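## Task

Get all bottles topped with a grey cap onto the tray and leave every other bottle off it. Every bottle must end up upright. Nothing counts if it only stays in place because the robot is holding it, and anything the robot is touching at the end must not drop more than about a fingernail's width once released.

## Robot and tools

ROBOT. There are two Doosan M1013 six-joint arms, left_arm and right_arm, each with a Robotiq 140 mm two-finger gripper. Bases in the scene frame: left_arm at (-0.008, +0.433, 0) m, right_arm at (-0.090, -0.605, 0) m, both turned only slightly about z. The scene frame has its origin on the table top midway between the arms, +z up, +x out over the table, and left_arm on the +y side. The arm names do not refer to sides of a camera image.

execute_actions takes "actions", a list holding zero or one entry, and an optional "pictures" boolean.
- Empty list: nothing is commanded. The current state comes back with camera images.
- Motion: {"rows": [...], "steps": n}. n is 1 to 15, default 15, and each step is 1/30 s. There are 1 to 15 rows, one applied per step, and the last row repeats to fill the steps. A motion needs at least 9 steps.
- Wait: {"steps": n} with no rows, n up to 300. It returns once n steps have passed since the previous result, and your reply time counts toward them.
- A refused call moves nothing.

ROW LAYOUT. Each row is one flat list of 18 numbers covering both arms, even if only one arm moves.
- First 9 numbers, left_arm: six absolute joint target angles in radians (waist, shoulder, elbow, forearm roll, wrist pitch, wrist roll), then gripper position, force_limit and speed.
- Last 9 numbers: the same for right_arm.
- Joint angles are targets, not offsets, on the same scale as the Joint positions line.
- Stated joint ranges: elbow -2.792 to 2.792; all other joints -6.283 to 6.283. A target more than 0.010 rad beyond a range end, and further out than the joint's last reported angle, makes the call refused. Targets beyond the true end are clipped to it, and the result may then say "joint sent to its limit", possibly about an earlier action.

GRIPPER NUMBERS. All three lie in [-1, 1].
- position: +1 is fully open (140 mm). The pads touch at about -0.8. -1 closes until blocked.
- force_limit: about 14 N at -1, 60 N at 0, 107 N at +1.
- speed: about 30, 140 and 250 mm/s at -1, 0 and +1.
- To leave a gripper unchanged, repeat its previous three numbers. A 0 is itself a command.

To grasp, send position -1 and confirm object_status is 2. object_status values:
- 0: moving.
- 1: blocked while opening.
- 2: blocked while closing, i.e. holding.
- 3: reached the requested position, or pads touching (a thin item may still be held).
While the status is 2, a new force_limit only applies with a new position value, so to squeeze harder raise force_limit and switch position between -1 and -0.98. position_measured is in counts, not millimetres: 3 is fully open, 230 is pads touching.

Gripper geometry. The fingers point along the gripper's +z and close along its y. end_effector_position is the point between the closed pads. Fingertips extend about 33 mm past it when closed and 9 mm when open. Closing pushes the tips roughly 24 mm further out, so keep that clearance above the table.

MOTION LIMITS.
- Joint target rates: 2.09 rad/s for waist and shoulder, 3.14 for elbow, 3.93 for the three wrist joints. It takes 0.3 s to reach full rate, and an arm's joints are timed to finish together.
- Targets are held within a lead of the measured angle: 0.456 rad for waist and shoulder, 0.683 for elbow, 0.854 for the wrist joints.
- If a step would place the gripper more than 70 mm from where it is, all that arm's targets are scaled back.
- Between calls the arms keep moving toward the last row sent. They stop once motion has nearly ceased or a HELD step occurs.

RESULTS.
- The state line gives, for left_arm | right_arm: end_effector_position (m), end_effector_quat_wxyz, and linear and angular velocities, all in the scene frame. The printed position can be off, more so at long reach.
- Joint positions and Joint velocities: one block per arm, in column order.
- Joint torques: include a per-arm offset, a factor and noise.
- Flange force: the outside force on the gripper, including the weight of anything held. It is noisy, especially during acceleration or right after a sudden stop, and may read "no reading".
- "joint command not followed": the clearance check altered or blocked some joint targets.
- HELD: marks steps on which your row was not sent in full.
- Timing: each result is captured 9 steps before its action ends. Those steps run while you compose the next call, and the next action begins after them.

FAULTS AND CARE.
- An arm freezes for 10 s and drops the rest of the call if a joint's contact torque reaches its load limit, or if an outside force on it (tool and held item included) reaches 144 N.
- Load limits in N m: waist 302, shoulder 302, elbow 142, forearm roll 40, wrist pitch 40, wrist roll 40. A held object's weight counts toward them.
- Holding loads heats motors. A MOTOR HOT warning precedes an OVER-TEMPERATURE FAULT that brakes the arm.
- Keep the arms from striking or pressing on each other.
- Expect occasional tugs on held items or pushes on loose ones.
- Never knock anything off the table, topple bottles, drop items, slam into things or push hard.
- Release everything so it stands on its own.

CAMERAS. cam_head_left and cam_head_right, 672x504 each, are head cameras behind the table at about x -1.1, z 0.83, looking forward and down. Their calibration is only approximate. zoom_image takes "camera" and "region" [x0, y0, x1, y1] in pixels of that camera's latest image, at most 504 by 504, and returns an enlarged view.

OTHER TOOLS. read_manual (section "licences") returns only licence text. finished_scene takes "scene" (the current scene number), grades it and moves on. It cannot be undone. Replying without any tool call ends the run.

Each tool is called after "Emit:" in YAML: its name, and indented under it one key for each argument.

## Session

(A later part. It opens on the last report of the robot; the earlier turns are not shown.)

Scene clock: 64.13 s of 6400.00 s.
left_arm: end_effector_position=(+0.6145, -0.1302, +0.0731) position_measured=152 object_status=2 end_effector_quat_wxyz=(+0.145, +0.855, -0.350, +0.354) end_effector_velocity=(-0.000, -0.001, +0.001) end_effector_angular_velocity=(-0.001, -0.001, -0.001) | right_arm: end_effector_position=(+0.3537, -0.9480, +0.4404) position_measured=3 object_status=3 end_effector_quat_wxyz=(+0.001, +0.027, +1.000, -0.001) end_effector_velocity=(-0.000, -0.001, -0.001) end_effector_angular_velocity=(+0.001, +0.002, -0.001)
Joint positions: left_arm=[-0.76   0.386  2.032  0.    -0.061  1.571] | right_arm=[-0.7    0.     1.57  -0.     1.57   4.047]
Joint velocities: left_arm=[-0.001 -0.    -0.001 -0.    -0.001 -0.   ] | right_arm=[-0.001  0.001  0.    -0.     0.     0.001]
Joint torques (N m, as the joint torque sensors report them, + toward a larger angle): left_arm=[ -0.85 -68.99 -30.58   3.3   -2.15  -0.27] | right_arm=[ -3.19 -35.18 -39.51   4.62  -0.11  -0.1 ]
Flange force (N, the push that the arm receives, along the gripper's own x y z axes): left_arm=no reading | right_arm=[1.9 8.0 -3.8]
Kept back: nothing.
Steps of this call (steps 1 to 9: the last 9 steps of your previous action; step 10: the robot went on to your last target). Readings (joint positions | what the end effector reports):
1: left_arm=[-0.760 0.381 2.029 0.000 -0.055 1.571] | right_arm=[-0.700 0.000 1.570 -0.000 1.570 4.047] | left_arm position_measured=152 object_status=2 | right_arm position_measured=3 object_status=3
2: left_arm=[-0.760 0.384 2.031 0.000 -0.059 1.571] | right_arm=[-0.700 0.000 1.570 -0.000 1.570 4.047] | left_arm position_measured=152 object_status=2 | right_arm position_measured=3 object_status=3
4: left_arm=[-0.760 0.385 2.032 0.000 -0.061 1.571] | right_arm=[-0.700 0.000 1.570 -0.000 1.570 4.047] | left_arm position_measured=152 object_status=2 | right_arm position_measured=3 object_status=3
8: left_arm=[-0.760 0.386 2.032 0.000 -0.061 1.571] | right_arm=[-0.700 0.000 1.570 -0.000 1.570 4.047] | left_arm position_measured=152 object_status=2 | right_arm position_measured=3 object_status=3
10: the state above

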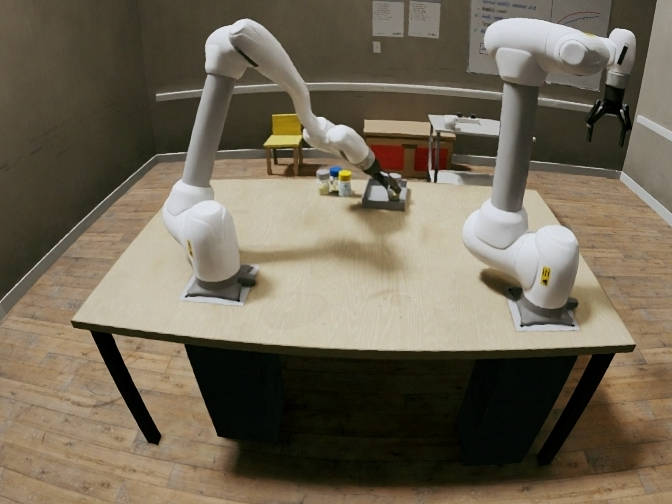

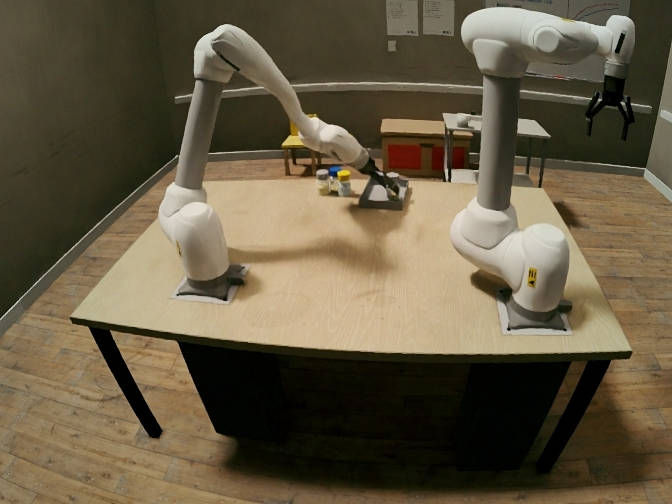

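Emit:
execute_actions:
  actions:
    - {"rows":[[-0.76,0.391,2.0341,0,-0.069,1.571,-1,0.6,-0.6,-0.7,0,1.57,0,1.57,4.047,1,0,0]],"steps":10}

Emit:
execute_actions:
  actions:
    - {"rows":[[-0.76,0.391,2.0341,0,-0.069,1.571,0.1,0.6,-0.6,-0.7,0,1.57,0,1.57,4.047,1,0,0]]}

Emit:
execute_actions:
  actions:
    - {"rows":[[-0.76,0.15,1.85,0,0.356,1.571,0.1,0.6,-0.6,-0.7,0,1.57,0,1.57,4.047,1,0,0]]}

Emit:
execute_actions:
  actions:
    - {"steps":18}

Emit:
execute_actions:
  actions:
    - {"rows":[[-0.405,0.28,1.62,0,1.2,2.075,0.1,0.6,-0.6,-0.7,0,1.57,0,1.57,4.047,1,0,0]]}

Emit:
execute_actions:
  actions:
    - {"steps":25}

Emit:
execute_actions:
  actions:
    - {"rows":[[-0.405,0.3701,1.6603,0,1.1112,2.075,0.1,0.6,-0.6,-0.7,0,1.57,0,1.57,4.047,1,0,0]]}

Emit:
execute_actions:
  actions:
    - {"steps":12}
  pictures: true

Emit:
zoom_image:
  camera: "cam_head_left"
  region: [290,140,410,215]

Emit:
zoom_image:
  camera: "cam_head_right"
  region: [290,140,380,210]

Scene clock: 65.30 s of 6400.00 s.
left_arm: end_effector_position=(+0.6145, -0.1302, +0.0730) position_measured=152 object_status=2 end_effector_quat_wxyz=(+0.145, +0.855, -0.350, +0.354) end_effector_velocity=(-0.001, +0.000, -0.011) end_effector_angular_velocity=(+0.002, +0.001, -0.001) | right_arm: end_effector_position=(+0.3537, -0.9480, +0.4404) position_measured=3 object_status=3 end_effector_quat_wxyz=(+0.001, +0.027, +1.000, -0.001) end_effector_velocity=(+0.001, +0.001, -0.000) end_effector_angular_velocity=(+0.000, -0.000, +0.003)
Joint positions: left_arm=[-0.76   0.386  2.032 -0.    -0.062  1.571] | right_arm=[-0.7    0.     1.57  -0.     1.57   4.047]
Joint velocities: left_arm=[-0.001  0.014  0.006  0.001 -0.018 -0.   ] | right_arm=[ 0.002  0.     0.     0.    -0.    -0.   ]
Joint torques (N m, as the joint torque sensors report them, + toward a larger angle): left_arm=[ -0.65 -64.38 -30.59   3.    -2.7   -0.22] | right_arm=[ -1.37 -36.83 -39.79   4.44  -0.09  -0.12]
Flange force (N, the push that the arm receives, along the gripper's own x y z axes): left_arm=no reading | right_arm=[2.2 5.1 -3.5]
Steps of this call (steps 1 to 15: the robot went on to your last target; steps 16 to 34: nothing new was sent; step 35: the first step of this action). Readings (joint positions | what the end effector reports):
35: the state above

Scene clock: 65.80 s of 6400.00 s.
left_arm: end_effector_position=(+0.6144, -0.1301, +0.0691) position_measured=135 object_status=0 end_effector_quat_wxyz=(+0.145, +0.855, -0.350, +0.354) end_effector_velocity=(-0.000, +0.000, -0.001) end_effector_angular_velocity=(+0.001, +0.000, -0.001) | right_arm: end_effector_position=(+0.3537, -0.9480, +0.4404) position_measured=3 object_status=3 end_effector_quat_wxyz=(+0.001, +0.027, +1.000, -0.001) end_effector_velocity=(+0.000, -0.001, -0.000) end_effector_angular_velocity=(+0.000, -0.000, -0.002)
Joint positions: left_arm=[-0.76   0.391  2.034 -0.    -0.069  1.571] | right_arm=[-0.7    0.     1.57   0.     1.57   4.047]
Joint velocities: left_arm=[ 0.     0.001 -0.     0.001  0.001  0.   ] | right_arm=[-0.001  0.001 -0.     0.001 -0.     0.   ]
Joint torques (N m, as the joint torque sensors report them, + toward a larger angle): left_arm=[ -0.58 -66.37 -28.96   3.15  -1.67  -0.21] | right_arm=[ -1.95 -37.99 -38.89   4.48   0.11  -0.22]
Flange force (N, the push that the arm receives, along the gripper's own x y z axes): left_arm=no reading | right_arm=[-1.2 3.9 -4.8]
Steps of this call (steps 1 to 9: the last 9 steps of your previous action; steps 10 to 15: the first 6 steps of this action). Readings (joint positions | what the end effector reports):
10: left_arm=[-0.760 0.391 2.034 -0.000 -0.069 1.571] | right_arm=[-0.700 0.000 1.570 -0.000 1.570 4.047] | left_arm position_measured=152 object_status=0 | right_arm position_measured=3 object_status=3
11: left_arm=[-0.760 0.391 2.034 -0.000 -0.069 1.571] | right_arm=[-0.700 0.000 1.570 -0.000 1.570 4.047] | left_arm position_measured=152 object_status=0 | right_arm position_measured=3 object_status=3
13: left_arm=[-0.760 0.391 2.034 -0.000 -0.069 1.571] | right_arm=[-0.700 0.000 1.570 -0.000 1.570 4.047] | left_arm position_measured=143 object_status=0 | right_arm position_measured=3 object_status=3
15: the state above

Scene clock: 66.30 s of 6400.00 s.
left_arm: end_effector_position=(+0.6207, -0.1362, +0.1353) position_measured=117 object_status=3 end_effector_quat_wxyz=(+0.145, +0.855, -0.350, +0.354) end_effector_velocity=(+0.017, -0.016, +0.478) end_effector_angular_velocity=(+0.015, +0.014, -0.000) | right_arm: end_effector_position=(+0.3537, -0.9480, +0.4404) position_measured=3 object_status=3 end_effector_quat_wxyz=(+0.001, +0.027, +1.000, -0.001) end_effector_velocity=(+0.001, +0.000, +0.000) end_effector_angular_velocity=(-0.000, -0.002, +0.001)
Joint positions: left_arm=[-0.76   0.318  1.978  0.     0.059  1.571] | right_arm=[-0.7    0.     1.57  -0.     1.57   4.047]
Joint velocities: left_arm=[-0.    -0.526 -0.385  0.     0.931  0.   ] | right_arm=[ 0.001 -0.    -0.001  0.001 -0.001 -0.   ]
Joint torques (N m, as the joint torque sensors report them, + toward a larger angle): left_arm=[ -1.44 -42.84 -20.86   2.44  -0.89  -0.22] | right_arm=[ -1.93 -37.06 -39.64   4.49   0.04  -0.01]
Flange force (N, the push that the arm receives, along the gripper's own x y z axes): left_arm=no reading | right_arm=[1.0 5.3 -3.6]
Steps of this call (steps 1 to 9: the last 9 steps of your previous action; steps 10 to 15: the first 6 steps of this action). Readings (joint positions | what the end effector reports):
10: left_arm=[-0.760 0.391 2.034 -0.000 -0.069 1.571] | right_arm=[-0.700 0.000 1.570 -0.000 1.570 4.047] | left_arm position_measured=117 object_status=3 | right_arm position_measured=3 object_status=3
11: left_arm=[-0.760 0.388 2.032 -0.000 -0.062 1.571] | right_arm=[-0.700 0.000 1.570 -0.000 1.570 4.047] | left_arm position_measured=117 object_status=3 | right_arm position_measured=3 object_status=3
13: left_arm=[-0.760 0.359 2.009 -0.000 -0.010 1.571] | right_arm=[-0.700 0.000 1.570 -0.000 1.570 4.047] | left_arm position_measured=117 object_status=3 | right_arm position_measured=3 object_status=3
15: the state above

Scene clock: 66.90 s of 6400.00 s.
left_arm: end_effector_position=(+0.6126, -0.1284, +0.2977) position_measured=117 object_status=3 end_effector_quat_wxyz=(+0.145, +0.855, -0.350, +0.354) end_effector_velocity=(-0.000, -0.000, +0.001) end_effector_angular_velocity=(-0.000, -0.001, -0.001) | right_arm: end_effector_position=(+0.3537, -0.9480, +0.4404) position_measured=3 object_status=3 end_effector_quat_wxyz=(+0.001, +0.027, +1.000, -0.001) end_effector_velocity=(+0.000, -0.000, -0.001) end_effector_angular_velocity=(+0.000, +0.001, +0.000)
Joint positions: left_arm=[-0.76   0.15   1.85  -0.     0.356  1.571] | right_arm=[-0.7    0.     1.57  -0.     1.57   4.047]
Joint velocities: left_arm=[-0.001 -0.001 -0.001  0.     0.001  0.   ] | right_arm=[ 0.     0.001  0.    -0.001 -0.     0.   ]
Joint torques (N m, as the joint torque sensors report them, + toward a larger angle): left_arm=[ -0.4  -52.1  -39.23   4.27  -1.6    0.12] | right_arm=[ -4.24 -37.87 -40.03   4.53  -0.12  -0.26]
Flange force (N, the push that the arm receives, along the gripper's own x y z axes): left_arm=[-1.2 -1.0 -4.2] | right_arm=[-2.4 8.1 -2.9]
Kept back: nothing.
Steps of this call (steps 1 to 9: the last 9 steps of your previous action; steps 10 to 18: the robot went on to your last target). Readings (joint positions | what the end effector reports):
1: left_arm=[-0.760 0.301 1.965 0.000 0.090 1.571] | right_arm=[-0.700 0.000 1.570 -0.000 1.570 4.047] | left_arm position_measured=117 object_status=3 | right_arm position_measured=3 object_status=3
2: left_arm=[-0.760 0.283 1.952 0.000 0.121 1.571] | right_arm=[-0.700 0.000 1.570 -0.000 1.570 4.047] | left_arm position_measured=117 object_status=3 | right_arm position_measured=3 object_status=3
4: left_arm=[-0.760 0.248 1.925 0.000 0.183 1.571] | right_arm=[-0.700 0.000 1.570 -0.000 1.570 4.047] | left_arm position_measured=117 object_status=3 | right_arm position_measured=3 object_status=3
8: left_arm=[-0.760 0.180 1.873 0.000 0.303 1.571] | right_arm=[-0.700 0.000 1.570 0.000 1.570 4.047] | left_arm position_measured=117 object_status=3 | right_arm position_measured=3 object_status=3
18: the state above

Scene clock: 67.10 s of 6400.00 s.
left_arm: end_effector_position=(+0.6357, -0.0777, +0.2754) position_measured=117 object_status=3 end_effector_quat_wxyz=(+0.098, +0.872, -0.370, +0.305) end_effector_velocity=(+0.165, +0.427, -0.162) end_effector_angular_velocity=(+1.042, +0.527, -0.058) | right_arm: end_effector_position=(+0.3537, -0.9480, +0.4404) position_measured=3 object_status=3 end_effector_quat_wxyz=(+0.001, +0.027, +1.000, -0.001) end_effector_velocity=(-0.001, -0.000, +0.001) end_effector_angular_velocity=(-0.002, -0.000, +0.001)
Joint positions: left_arm=[-0.696  0.173  1.808 -0.     0.508  1.662] | right_arm=[-0.7    0.     1.57  -0.     1.57   4.047]
Joint velocities: left_arm=[ 0.525  0.19  -0.339 -0.001  1.228  0.734] | right_arm=[-0.001 -0.001 -0.    -0.001  0.    -0.001]
Joint torques (N m, as the joint torque sensors report them, + toward a larger angle): left_arm=[ -5.54 -58.54 -37.36   4.23  -1.61  -0.18] | right_arm=[ -2.4  -38.47 -40.63   4.55   0.08   0.17]
Flange force (N, the push that the arm receives, along the gripper's own x y z axes): left_arm=[2.4 -3.4 -0.3] | right_arm=[0.8 5.4 -2.0]
Steps of this call (steps 1 to 6: the first 6 steps of this action). Readings (joint positions | what the end effector reports):
1: left_arm=[-0.760 0.150 1.850 -0.000 0.356 1.571] | right_arm=[-0.700 0.000 1.570 -0.000 1.570 4.047] | left_arm position_measured=117 object_status=3 | right_arm position_measured=3 object_status=3
2: left_arm=[-0.757 0.151 1.848 -0.000 0.363 1.575] | right_arm=[-0.700 0.000 1.570 -0.000 1.570 4.047] | left_arm position_measured=117 object_status=3 | right_arm position_measured=3 object_status=3
4: left_arm=[-0.734 0.160 1.833 -0.000 0.419 1.608] | right_arm=[-0.700 0.000 1.570 0.000 1.570 4.047] | left_arm position_measured=117 object_status=3 | right_arm position_measured=3 object_status=3
6: the state above

Scene clock: 67.93 s of 6400.00 s.
left_arm: end_effector_position=(+0.6575, +0.1723, +0.2354) position_measured=117 object_status=3 end_effector_quat_wxyz=(-0.001, +0.895, -0.446, +0.021) end_effector_velocity=(+0.000, +0.000, +0.000) end_effector_angular_velocity=(+0.000, +0.000, +0.000) | right_arm: end_effector_position=(+0.3537, -0.9480, +0.4404) position_measured=3 object_status=3 end_effector_quat_wxyz=(+0.001, +0.027, +1.000, -0.001) end_effector_velocity=(-0.000, +0.000, -0.000) end_effector_angular_velocity=(+0.000, -0.000, +0.001)
Joint positions: left_arm=[-0.405  0.28   1.62  -0.     1.2    2.075] | right_arm=[-0.7    0.     1.57  -0.     1.57   4.047]
Joint velocities: left_arm=[ 0.     0.    -0.001  0.     0.001  0.   ] | right_arm=[ 0.    -0.     0.     0.     0.    -0.001]
Joint torques (N m, as the joint torque sensors report them, + toward a larger angle): left_arm=[  0.34 -65.75 -39.13   4.35   0.16  -0.28] | right_arm=[ -2.49 -39.62 -40.82   4.4    0.09   0.03]
Flange force (N, the push that the arm receives, along the gripper's own x y z axes): left_arm=[-2.4 1.7 -1.3] | right_arm=[-1.0 4.3 -1.4]
Kept back: nothing.
Steps of this call (steps 1 to 9: the last 9 steps of your previous action; steps 10 to 25: the robot went on to your last target). Readings (joint positions | what the end effector reports):
1: left_arm=[-0.679 0.180 1.797 -0.000 0.549 1.686] | right_arm=[-0.700 0.000 1.570 -0.000 1.570 4.047] | left_arm position_measured=117 object_status=3 | right_arm position_measured=3 object_status=3
2: left_arm=[-0.662 0.186 1.786 -0.000 0.590 1.710] | right_arm=[-0.700 0.000 1.570 -0.000 1.570 4.047] | left_arm position_measured=117 object_status=3 | right_arm position_measured=3 object_status=3
4: left_arm=[-0.627 0.199 1.764 -0.000 0.672 1.760] | right_arm=[-0.700 0.000 1.570 0.000 1.570 4.047] | left_arm position_measured=117 object_status=3 | right_arm position_measured=3 object_status=3
8: left_arm=[-0.557 0.224 1.718 -0.000 0.839 1.859] | right_arm=[-0.700 0.000 1.570 -0.000 1.570 4.047] | left_arm position_measured=117 object_status=3 | right_arm position_measured=3 object_status=3
25: the state above

Scene clock: 68.13 s of 6400.00 s.
left_arm: end_effector_position=(+0.6659, +0.1686, +0.1686) position_measured=117 object_status=3 end_effector_quat_wxyz=(-0.000, +0.895, -0.446, +0.004) end_effector_velocity=(+0.038, -0.018, -0.406) end_effector_angular_velocity=(+0.082, +0.183, -0.000) | right_arm: end_effector_position=(+0.3537, -0.9480, +0.4404) position_measured=3 object_status=3 end_effector_quat_wxyz=(+0.001, +0.027, +1.000, -0.001) end_effector_velocity=(-0.001, +0.000, +0.001) end_effector_angular_velocity=(-0.001, -0.001, -0.000)
Joint positions: left_arm=[-0.405  0.35   1.652 -0.     1.131  2.075] | right_arm=[-0.7    0.     1.57  -0.     1.57   4.047]
Joint velocities: left_arm=[-0.001  0.434  0.183 -0.    -0.416 -0.   ] | right_arm=[-0.    -0.001 -0.    -0.     0.001 -0.   ]
Joint torques (N m, as the joint torque sensors report them, + toward a larger angle): left_arm=[   6.07 -117.92  -54.33    6.8    -0.22   -0.15] | right_arm=[ -2.66 -40.32 -40.82   4.32   0.14   0.06]
Flange force (N, the push that the arm receives, along the gripper's own x y z axes): left_arm=[0.0 2.3 -1.8] | right_arm=[-1.7 4.6 -1.6]
Steps of this call (steps 1 to 6: the first 6 steps of this action). Readings (joint positions | what the end effector reports):
1: left_arm=[-0.405 0.280 1.620 -0.000 1.200 2.075] | right_arm=[-0.700 0.000 1.570 -0.000 1.570 4.047] | left_arm position_measured=117 object_status=3 | right_arm position_measured=3 object_status=3
2: left_arm=[-0.405 0.283 1.621 0.000 1.197 2.075] | right_arm=[-0.700 0.000 1.570 -0.000 1.570 4.047] | left_arm position_measured=117 object_status=3 | right_arm position_measured=3 object_status=3
4: left_arm=[-0.405 0.312 1.634 0.000 1.167 2.075] | right_arm=[-0.700 0.000 1.570 -0.000 1.570 4.047] | left_arm position_measured=117 object_status=3 | right_arm position_measured=3 object_status=3
6: the state above

Scene clock: 68.53 s of 6400.00 s.
left_arm: end_effector_position=(+0.6677, +0.1678, +0.1501) position_measured=117 object_status=3 end_effector_quat_wxyz=(+0.000, +0.895, -0.446, +0.000) end_effector_velocity=(-0.000, +0.000, -0.001) end_effector_angular_velocity=(+0.000, +0.001, +0.000) | right_arm: end_effector_position=(+0.3537, -0.9480, +0.4404) position_measured=3 object_status=3 end_effector_quat_wxyz=(+0.001, +0.027, +1.000, -0.001) end_effector_velocity=(-0.001, -0.001, +0.000) end_effector_angular_velocity=(-0.001, +0.000, -0.004)
Joint positions: left_arm=[-0.405  0.37   1.66  -0.     1.111  2.075] | right_arm=[-0.7    0.     1.57  -0.     1.57   4.047]
Joint velocities: left_arm=[-0.     0.     0.001 -0.    -0.    -0.   ] | right_arm=[-0.002 -0.001  0.    -0.001 -0.     0.002]
Joint torques (N m, as the joint torque sensors report them, + toward a larger angle): left_arm=[  0.41 -72.74 -37.1    4.04   0.31   0.04] | right_arm=[ -1.97 -36.64 -39.04   4.51  -0.04  -0.21]
Flange force (N, the push that the arm receives, along the gripper's own x y z axes): left_arm=[-2.0 1.9 -1.1] | right_arm=[1.0 5.2 -4.9]
Kept back: nothing.
Steps of this call (steps 1 to 9: the last 9 steps of your previous action; steps 10 to 12: the robot went on to your last target). Readings (joint positions | what the end effector reports):
1: left_arm=[-0.405 0.362 1.657 -0.000 1.120 2.075] | right_arm=[-0.700 0.000 1.570 -0.000 1.570 4.047] | left_arm position_measured=117 object_status=3 | right_arm position_measured=3 object_status=3
2: left_arm=[-0.405 0.368 1.659 -0.000 1.114 2.075] | right_arm=[-0.700 0.000 1.570 -0.000 1.570 4.047] | left_arm position_measured=117 object_status=3 | right_arm position_measured=3 object_status=3
4: left_arm=[-0.405 0.370 1.660 -0.000 1.112 2.075] | right_arm=[-0.700 0.000 1.570 0.000 1.570 4.047] | left_arm position_measured=117 object_status=3 | right_arm position_measured=3 object_status=3
8: left_arm=[-0.405 0.370 1.660 -0.000 1.111 2.075] | right_arm=[-0.700 0.000 1.570 -0.000 1.570 4.047] | left_arm position_measured=117 object_status=3 | right_arm position_measured=3 object_status=3
12: the state above

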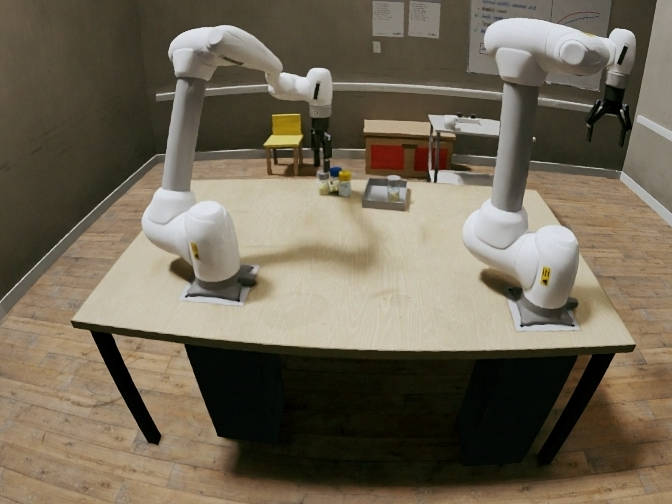

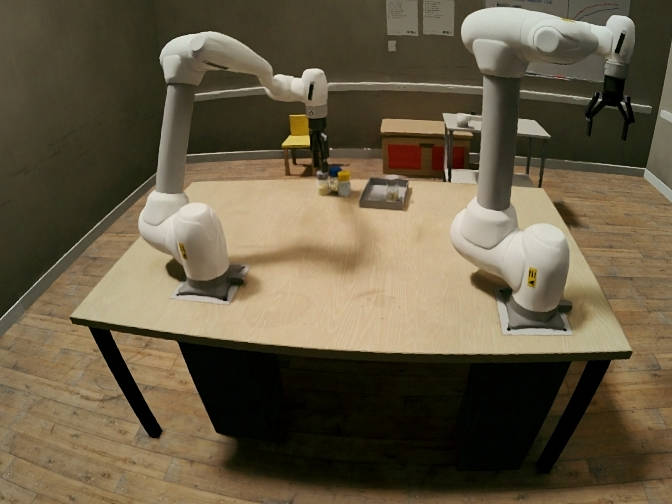

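Region (290, 140, 410, 215) of cam_head_left's 672x504 image, scaled by 4.200, with more detail than that image has; it fills the top 315 rows of this view, and the rest is white.

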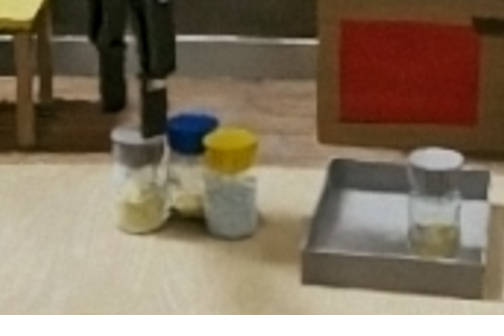

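Region (290, 140, 380, 210) of cam_head_right's 672x504 image, scaled by 5.600, with more detail than that image has.

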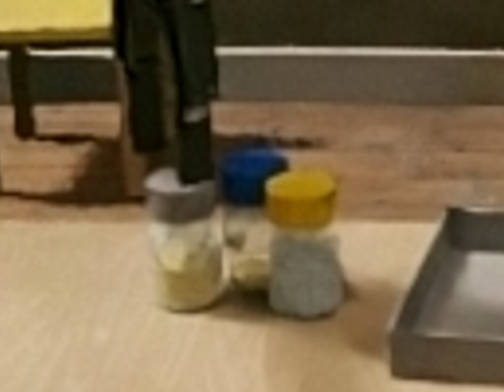

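Emit:
execute_actions:
  actions:
    - {"rows":[[-0.411,0.3825,1.6736,0,1.0855,2.075,0.3,0.3,-0.3,-0.7,0,1.57,0,1.57,4.047,1,0,0]],"steps":12}

Emit:
execute_actions:
  actions:
    - {"rows":[[-0.411,0.3867,1.678,0,1.0769,2.075,0.3,0.3,-0.3,-0.7,0,1.57,0,1.57,4.047,1,0,0]],"steps":10}

Emit:
execute_actions:
  actions:
    - {"rows":[[-0.411,0.3909,1.6825,0,1.0683,2.075,0.3,0.3,-0.3,-0.7,0,1.57,0,1.57,4.047,1,0,0]],"steps":10}

Emit:
execute_actions:
  actions:
    - {"steps":10}
  pictures: true

Emit:
zoom_image:
  camera: "cam_head_left"
  region: [290,140,380,210]

Scene clock: 69.07 s of 6400.00 s.
left_arm: end_effector_position=(+0.6672, +0.1654, +0.1405) position_measured=109 object_status=0 end_effector_quat_wxyz=(-0.000, +0.894, -0.448, +0.000) end_effector_velocity=(-0.036, -0.040, -0.194) end_effector_angular_velocity=(+0.023, +0.067, -0.065) | right_arm: end_effector_position=(+0.3537, -0.9480, +0.4404) position_measured=3 object_status=3 end_effector_quat_wxyz=(+0.001, +0.027, +1.000, -0.001) end_effector_velocity=(-0.000, -0.000, +0.000) end_effector_angular_velocity=(+0.000, -0.000, -0.001)
Joint positions: left_arm=[-0.408  0.378  1.669  0.     1.095  2.075] | right_arm=[-0.7    0.     1.57  -0.     1.57   4.047]
Joint velocities: left_arm=[-0.068  0.152  0.17  -0.007 -0.25  -0.   ] | right_arm=[-0.001 -0.     0.     0.     0.     0.   ]
Joint torques (N m, as the joint torque sensors report them, + toward a larger angle): left_arm=[ -1.48 -62.33 -30.16   3.74   0.12  -0.01] | right_arm=[ -1.81 -39.59 -40.13   4.15  -0.1    0.19]
Flange force (N, the push that the arm receives, along the gripper's own x y z axes): left_arm=[3.2 -0.5 2.4] | right_arm=[-1.0 2.9 -2.9]
Steps of this call (steps 1 to 13: the robot went on to your last target; steps 14 to 16: the first 3 steps of this action). Readings (joint positions | what the end effector reports):
14: left_arm=[-0.405 0.370 1.660 0.000 1.111 2.075] | right_arm=[-0.700 0.000 1.570 -0.000 1.570 4.047] | left_arm position_measured=117 object_status=0 | right_arm position_measured=3 object_status=3
15: left_arm=[-0.406 0.372 1.663 0.000 1.105 2.075] | right_arm=[-0.700 0.000 1.570 0.000 1.570 4.047] | left_arm position_measured=115 object_status=0 | right_arm position_measured=3 object_status=3
16: the state above

Scene clock: 69.40 s of 6400.00 s.
left_arm: end_effector_position=(+0.6666, +0.1635, +0.1344) position_measured=91 object_status=3 end_effector_quat_wxyz=(-0.000, +0.894, -0.449, +0.000) end_effector_velocity=(+0.001, -0.001, -0.014) end_effector_angular_velocity=(-0.000, -0.000, -0.001) | right_arm: end_effector_position=(+0.3537, -0.9480, +0.4404) position_measured=3 object_status=3 end_effector_quat_wxyz=(+0.001, +0.027, +1.000, -0.001) end_effector_velocity=(+0.000, +0.000, -0.001) end_effector_angular_velocity=(+0.002, +0.001, +0.000)
Joint positions: left_arm=[-0.411  0.383  1.674  0.     1.085  2.075] | right_arm=[-0.7    0.     1.57  -0.     1.57   4.047]
Joint velocities: left_arm=[-0.001  0.012  0.011  0.    -0.023  0.   ] | right_arm=[ 0.     0.001  0.     0.001  0.001 -0.   ]
Joint torques (N m, as the joint torque sensors report them, + toward a larger angle): left_arm=[  0.19 -74.65 -34.81   4.04   0.14  -0.09] | right_arm=[  1.18 -38.12 -40.05   4.23  -0.28  -0.16]
Flange force (N, the push that the arm receives, along the gripper's own x y z axes): left_arm=[3.1 -1.6 -1.6] | right_arm=[3.5 0.1 -3.2]
Steps of this call (steps 1 to 9: the last 9 steps of your previous action; step 10: the first step of this action). Readings (joint positions | what the end effector reports):
10: the state above

Scene clock: 69.73 s of 6400.00 s.
left_arm: end_effector_position=(+0.6668, +0.1634, +0.1291) position_measured=91 object_status=3 end_effector_quat_wxyz=(-0.000, +0.894, -0.449, -0.000) end_effector_velocity=(-0.000, -0.000, -0.015) end_effector_angular_velocity=(+0.000, +0.002, -0.000) | right_arm: end_effector_position=(+0.3537, -0.9480, +0.4404) position_measured=3 object_status=3 end_effector_quat_wxyz=(+0.001, +0.027, +1.000, -0.001) end_effector_velocity=(+0.000, +0.000, +0.000) end_effector_angular_velocity=(+0.000, -0.001, -0.001)
Joint positions: left_arm=[-0.411  0.387  1.678  0.     1.077  2.075] | right_arm=[-0.7    0.     1.57  -0.     1.57   4.047]
Joint velocities: left_arm=[-0.     0.012  0.012 -0.001 -0.023  0.   ] | right_arm=[-0.    -0.     0.     0.001 -0.     0.001]
Joint torques (N m, as the joint torque sensors report them, + toward a larger angle): left_arm=[ -0.43 -71.79 -35.9    4.31   0.33  -0.24] | right_arm=[ -1.02 -38.53 -40.62   4.12  -0.25   0.  ]
Flange force (N, the push that the arm receives, along the gripper's own x y z axes): left_arm=[-3.6 1.5 -2.5] | right_arm=[1.7 3.2 -2.2]
Steps of this call (steps 1 to 9: the last 9 steps of your previous action; step 10: the first step of this action). Readings (joint positions | what the end effector reports):
10: the state above

Scene clock: 70.07 s of 6400.00 s.
left_arm: end_effector_position=(+0.6668, +0.1634, +0.1239) position_measured=91 object_status=3 end_effector_quat_wxyz=(-0.000, +0.894, -0.449, -0.000) end_effector_velocity=(+0.000, -0.000, +0.000) end_effector_angular_velocity=(-0.001, -0.001, +0.000) | right_arm: end_effector_position=(+0.3537, -0.9480, +0.4404) position_measured=3 object_status=3 end_effector_quat_wxyz=(+0.001, +0.027, +1.000, -0.001) end_effector_velocity=(-0.000, -0.000, -0.001) end_effector_angular_velocity=(+0.000, +0.001, -0.001)
Joint positions: left_arm=[-0.411  0.391  1.682  0.     1.068  2.075] | right_arm=[-0.7    0.     1.57  -0.     1.57   4.047]
Joint velocities: left_arm=[ 0.     0.    -0.    -0.001 -0.001  0.   ] | right_arm=[-0.     0.     0.001 -0.001  0.     0.   ]
Joint torques (N m, as the joint torque sensors report them, + toward a larger angle): left_arm=[  1.01 -75.75 -36.02   4.15   0.32   0.  ] | right_arm=[ -1.16 -38.25 -40.52   4.46  -0.29   0.11]
Flange force (N, the push that the arm receives, along the gripper's own x y z axes): left_arm=[1.1 0.9 -0.1] | right_arm=[1.9 3.4 -2.5]
Kept back: nothing.
Steps of this call (steps 1 to 9: the last 9 steps of your previous action; step 10: the robot went on to your last target). Readings (joint positions | what the end effector reports):
1: left_arm=[-0.411 0.388 1.679 0.000 1.074 2.075] | right_arm=[-0.700 0.000 1.570 -0.000 1.570 4.047] | left_arm position_measured=91 object_status=3 | right_arm position_measured=3 object_status=3
2: left_arm=[-0.411 0.390 1.681 0.000 1.071 2.075] | right_arm=[-0.700 0.000 1.570 -0.000 1.570 4.047] | left_arm position_measured=91 object_status=3 | right_arm position_measured=3 object_status=3
4: left_arm=[-0.411 0.391 1.682 0.000 1.069 2.075] | right_arm=[-0.700 0.000 1.570 -0.000 1.570 4.047] | left_arm position_measured=91 object_status=3 | right_arm position_measured=3 object_status=3
8: left_arm=[-0.411 0.391 1.682 0.000 1.068 2.075] | right_arm=[-0.700 0.000 1.570 -0.000 1.570 4.047] | left_arm position_measured=91 object_status=3 | right_arm position_measured=3 object_status=3
10: the state above

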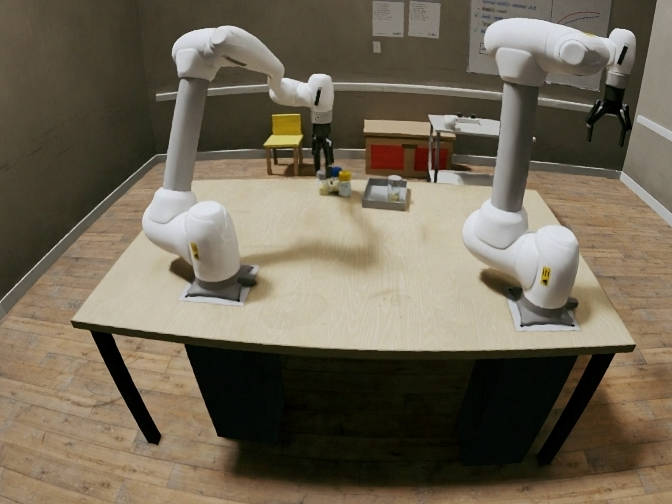

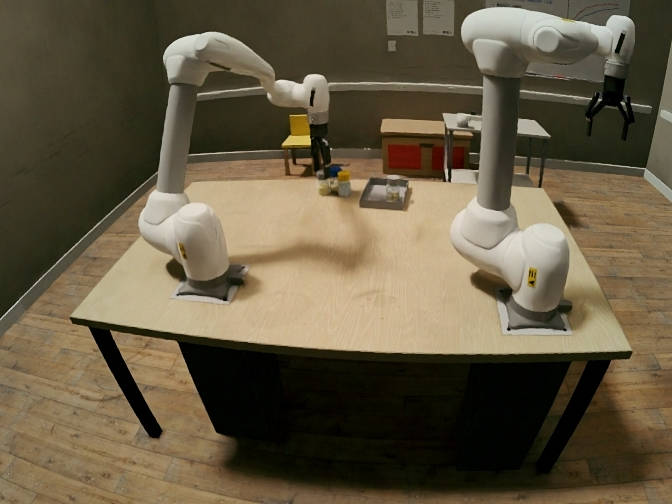

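Region (290, 140, 380, 210) of cam_head_left's 672x504 image, scaled by 5.600, with more detail than that image has.

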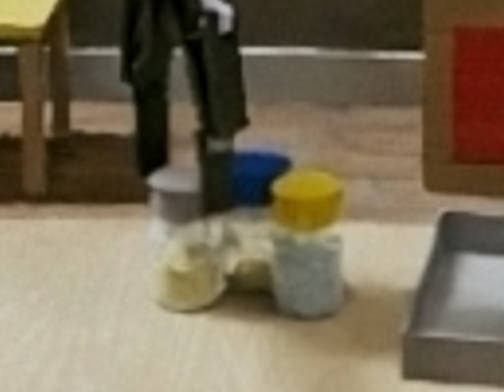

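Emit:
execute_actions:
  actions:
    - {"rows":[[-0.411,0.396,1.688,0,1.0576,2.075,0.2,0.3,-0.3,-0.7,0,1.57,0,1.57,4.047,1,0,0]],"steps":10}

Emit:
execute_actions:
  actions:
    - {"rows":[[-0.411,0.4135,1.7045,0,1.0236,2.075,0.2,0.3,-0.3,-0.7,0,1.57,0,1.57,4.047,1,0,0]],"steps":10}

Emit:
execute_actions:
  actions:
    - {"rows":[[-0.411,0.4135,1.7045,0,1.0236,2.075,-1,0.3,-0.6,-0.7,0,1.57,0,1.57,4.047,1,0,0]]}

Emit:
execute_actions:
  actions:
    - {"steps":15}
  pictures: true

Emit:
zoom_image:
  camera: "cam_head_left"
  region: [290,140,380,210]

Scene clock: 70.73 s of 6400.00 s.
left_arm: end_effector_position=(+0.6668, +0.1634, +0.1239) position_measured=91 object_status=0 end_effector_quat_wxyz=(+0.000, +0.894, -0.449, -0.000) end_effector_velocity=(+0.000, +0.000, -0.015) end_effector_angular_velocity=(+0.000, +0.000, +0.000) | right_arm: end_effector_position=(+0.3537, -0.9480, +0.4404) position_measured=3 object_status=3 end_effector_quat_wxyz=(+0.001, +0.027, +1.000, -0.001) end_effector_velocity=(-0.001, -0.000, -0.000) end_effector_angular_velocity=(-0.001, +0.002, +0.001)
Joint positions: left_arm=[-0.411  0.391  1.683  0.     1.068  2.075] | right_arm=[-0.7    0.     1.57  -0.     1.57   4.047]
Joint velocities: left_arm=[ 0.     0.012  0.012  0.    -0.024 -0.   ] | right_arm=[-0.     0.     0.    -0.002  0.    -0.001]
Joint torques (N m, as the joint torque sensors report them, + toward a larger angle): left_arm=[  0.42 -70.96 -35.16   4.35   0.23  -0.07] | right_arm=[ -3.48 -37.57 -40.01   4.24   0.05  -0.16]
Flange force (N, the push that the arm receives, along the gripper's own x y z axes): left_arm=[-3.4 2.5 -3.6] | right_arm=[-1.1 7.3 -2.7]
Steps of this call (steps 1 to 15: the robot went on to your last target; steps 16 to 19: nothing new was sent; step 20: the first step of this action). Readings (joint positions | what the end effector reports):
20: the state above

Scene clock: 71.07 s of 6400.00 s.
left_arm: end_effector_position=(+0.6669, +0.1633, +0.1175) position_measured=104 object_status=0 end_effector_quat_wxyz=(+0.000, +0.894, -0.449, -0.000) end_effector_velocity=(+0.001, -0.001, -0.016) end_effector_angular_velocity=(-0.001, -0.002, -0.001) | right_arm: end_effector_position=(+0.3537, -0.9480, +0.4404) position_measured=3 object_status=3 end_effector_quat_wxyz=(+0.001, +0.027, +1.000, -0.001) end_effector_velocity=(+0.000, -0.000, +0.000) end_effector_angular_velocity=(-0.001, -0.000, +0.002)
Joint positions: left_arm=[-0.411  0.396  1.688 -0.     1.057  2.075] | right_arm=[-0.7    0.     1.57  -0.     1.57   4.047]
Joint velocities: left_arm=[-0.001  0.014  0.012  0.    -0.029 -0.   ] | right_arm=[ 0.    -0.    -0.    -0.    -0.    -0.001]
Joint torques (N m, as the joint torque sensors report them, + toward a larger angle): left_arm=[ -2.22 -73.03 -35.31   4.08   0.35  -0.07] | right_arm=[ -2.58 -38.15 -40.73   4.33   0.    -0.23]
Flange force (N, the push that the arm receives, along the gripper's own x y z axes): left_arm=[-3.0 -1.6 -1.9] | right_arm=[0.8 6.7 -2.0]
Steps of this call (steps 1 to 9: the last 9 steps of your previous action; step 10: the first step of this action). Readings (joint positions | what the end effector reports):
10: the state above

Scene clock: 71.57 s of 6400.00 s.
left_arm: end_effector_position=(+0.6672, +0.1632, +0.0969) position_measured=121 object_status=0 end_effector_quat_wxyz=(+0.000, +0.894, -0.449, +0.000) end_effector_velocity=(-0.000, +0.000, -0.000) end_effector_angular_velocity=(+0.000, +0.001, +0.000) | right_arm: end_effector_position=(+0.3537, -0.9480, +0.4404) position_measured=3 object_status=3 end_effector_quat_wxyz=(+0.001, +0.027, +1.000, -0.001) end_effector_velocity=(+0.000, -0.000, -0.000) end_effector_angular_velocity=(+0.001, -0.000, -0.001)
Joint positions: left_arm=[-0.411  0.413  1.705 -0.     1.024  2.075] | right_arm=[-0.7    0.     1.57   0.     1.57   4.047]
Joint velocities: left_arm=[ 0.  0.  0. -0.  0.  0.] | right_arm=[-0.001  0.001 -0.     0.001 -0.     0.001]
Joint torques (N m, as the joint torque sensors report them, + toward a larger angle): left_arm=[  0.43 -74.35 -34.66   4.06   0.2   -0.13] | right_arm=[  0.05 -38.62 -40.59   4.57  -0.05  -0.34]
Flange force (N, the push that the arm receives, along the gripper's own x y z axes): left_arm=[-1.2 1.6 -2.1] | right_arm=[2.0 1.7 -1.8]
Steps of this call (steps 1 to 9: the last 9 steps of your previous action; steps 10 to 15: the first 6 steps of this action). Readings (joint positions | what the end effector reports):
10: left_arm=[-0.411 0.413 1.704 -0.000 1.024 2.075] | right_arm=[-0.700 0.000 1.570 -0.000 1.570 4.047] | left_arm position_measured=104 object_status=0 | right_arm position_measured=3 object_status=3
11: left_arm=[-0.411 0.413 1.704 -0.000 1.024 2.075] | right_arm=[-0.700 0.000 1.570 -0.000 1.570 4.047] | left_arm position_measured=105 object_status=0 | right_arm position_measured=3 object_status=3
13: left_arm=[-0.411 0.413 1.704 -0.000 1.024 2.075] | right_arm=[-0.700 0.000 1.570 -0.000 1.570 4.047] | left_arm position_measured=113 object_status=0 | right_arm position_measured=3 object_status=3
15: the state above

Scene clock: 72.07 s of 6400.00 s.
left_arm: end_effector_position=(+0.6672, +0.1632, +0.0969) position_measured=154 object_status=2 end_effector_quat_wxyz=(+0.000, +0.894, -0.449, +0.000) end_effector_velocity=(-0.000, +0.001, -0.001) end_effector_angular_velocity=(+0.001, +0.002, +0.000) | right_arm: end_effector_position=(+0.3537, -0.9480, +0.4404) position_measured=3 object_status=3 end_effector_quat_wxyz=(+0.001, +0.027, +1.000, -0.001) end_effector_velocity=(+0.000, +0.001, +0.000) end_effector_angular_velocity=(-0.000, +0.001, +0.003)
Joint positions: left_arm=[-0.411  0.413  1.705 -0.     1.024  2.075] | right_arm=[-0.7    0.     1.57  -0.     1.57   4.047]
Joint velocities: left_arm=[0.001 0.001 0.    0.001 0.001 0.   ] | right_arm=[ 0.002 -0.     0.    -0.001  0.001 -0.002]
Joint torques (N m, as the joint torque sensors report them, + toward a larger angle): left_arm=[ -0.9  -59.64 -27.13   4.12  -1.33  -0.32] | right_arm=[ -1.29 -39.08 -40.03   4.5    0.17  -0.15]
Flange force (N, the push that the arm receives, along the gripper's own x y z axes): left_arm=[-5.5 1.2 -23.4] | right_arm=[-0.5 3.0 -2.6]
Kept back: nothing.
Steps of this call (steps 1 to 9: the last 9 steps of your previous action; steps 10 to 15: the robot went on to your last target). Readings (joint positions | what the end effector reports):
1: left_arm=[-0.411 0.413 1.705 -0.000 1.024 2.075] | right_arm=[-0.700 0.000 1.570 0.000 1.570 4.047] | left_arm position_measured=125 object_status=0 | right_arm position_measured=3 object_status=3
2: left_arm=[-0.411 0.413 1.705 -0.000 1.024 2.075] | right_arm=[-0.700 0.000 1.570 -0.000 1.570 4.047] | left_arm position_measured=129 object_status=0 | right_arm position_measured=3 object_status=3
4: left_arm=[-0.411 0.413 1.705 -0.000 1.024 2.075] | right_arm=[-0.700 0.000 1.570 -0.000 1.570 4.047] | left_arm position_measured=137 object_status=0 | right_arm position_measured=3 object_status=3
8: left_arm=[-0.411 0.413 1.705 -0.000 1.024 2.075] | right_arm=[-0.700 0.000 1.570 -0.000 1.570 4.047] | left_arm position_measured=153 object_status=0 | right_arm position_measured=3 object_status=3
15: the state above
All arms were judged still, so your last target was given up. Only a new action makes them travel on or press farther. Fingers that are still opening or closing keep moving.

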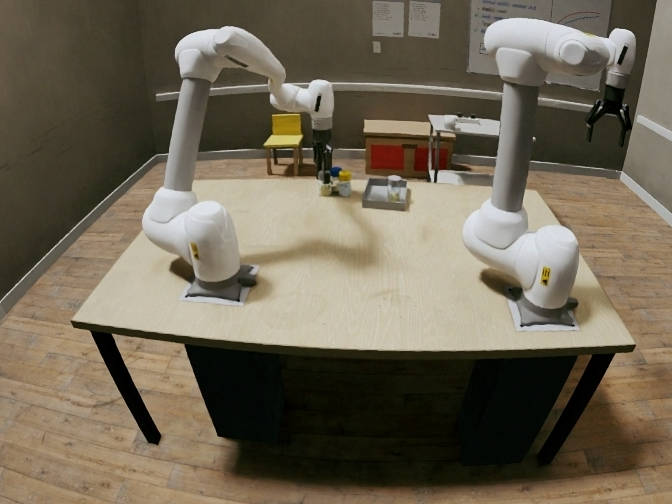

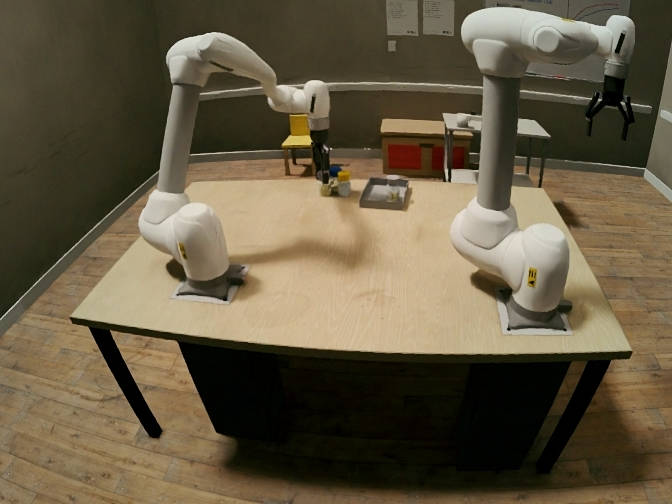

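Region (290, 140, 380, 210) of cam_head_left's 672x504 image, scaled by 5.600, with more detail than that image has.

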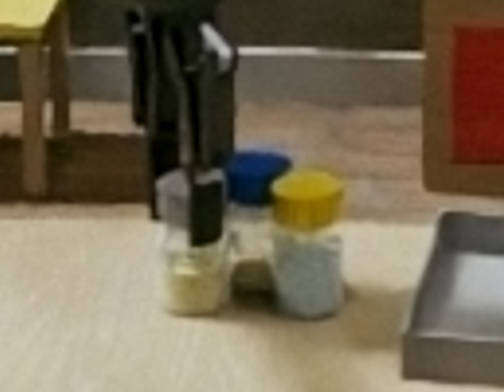

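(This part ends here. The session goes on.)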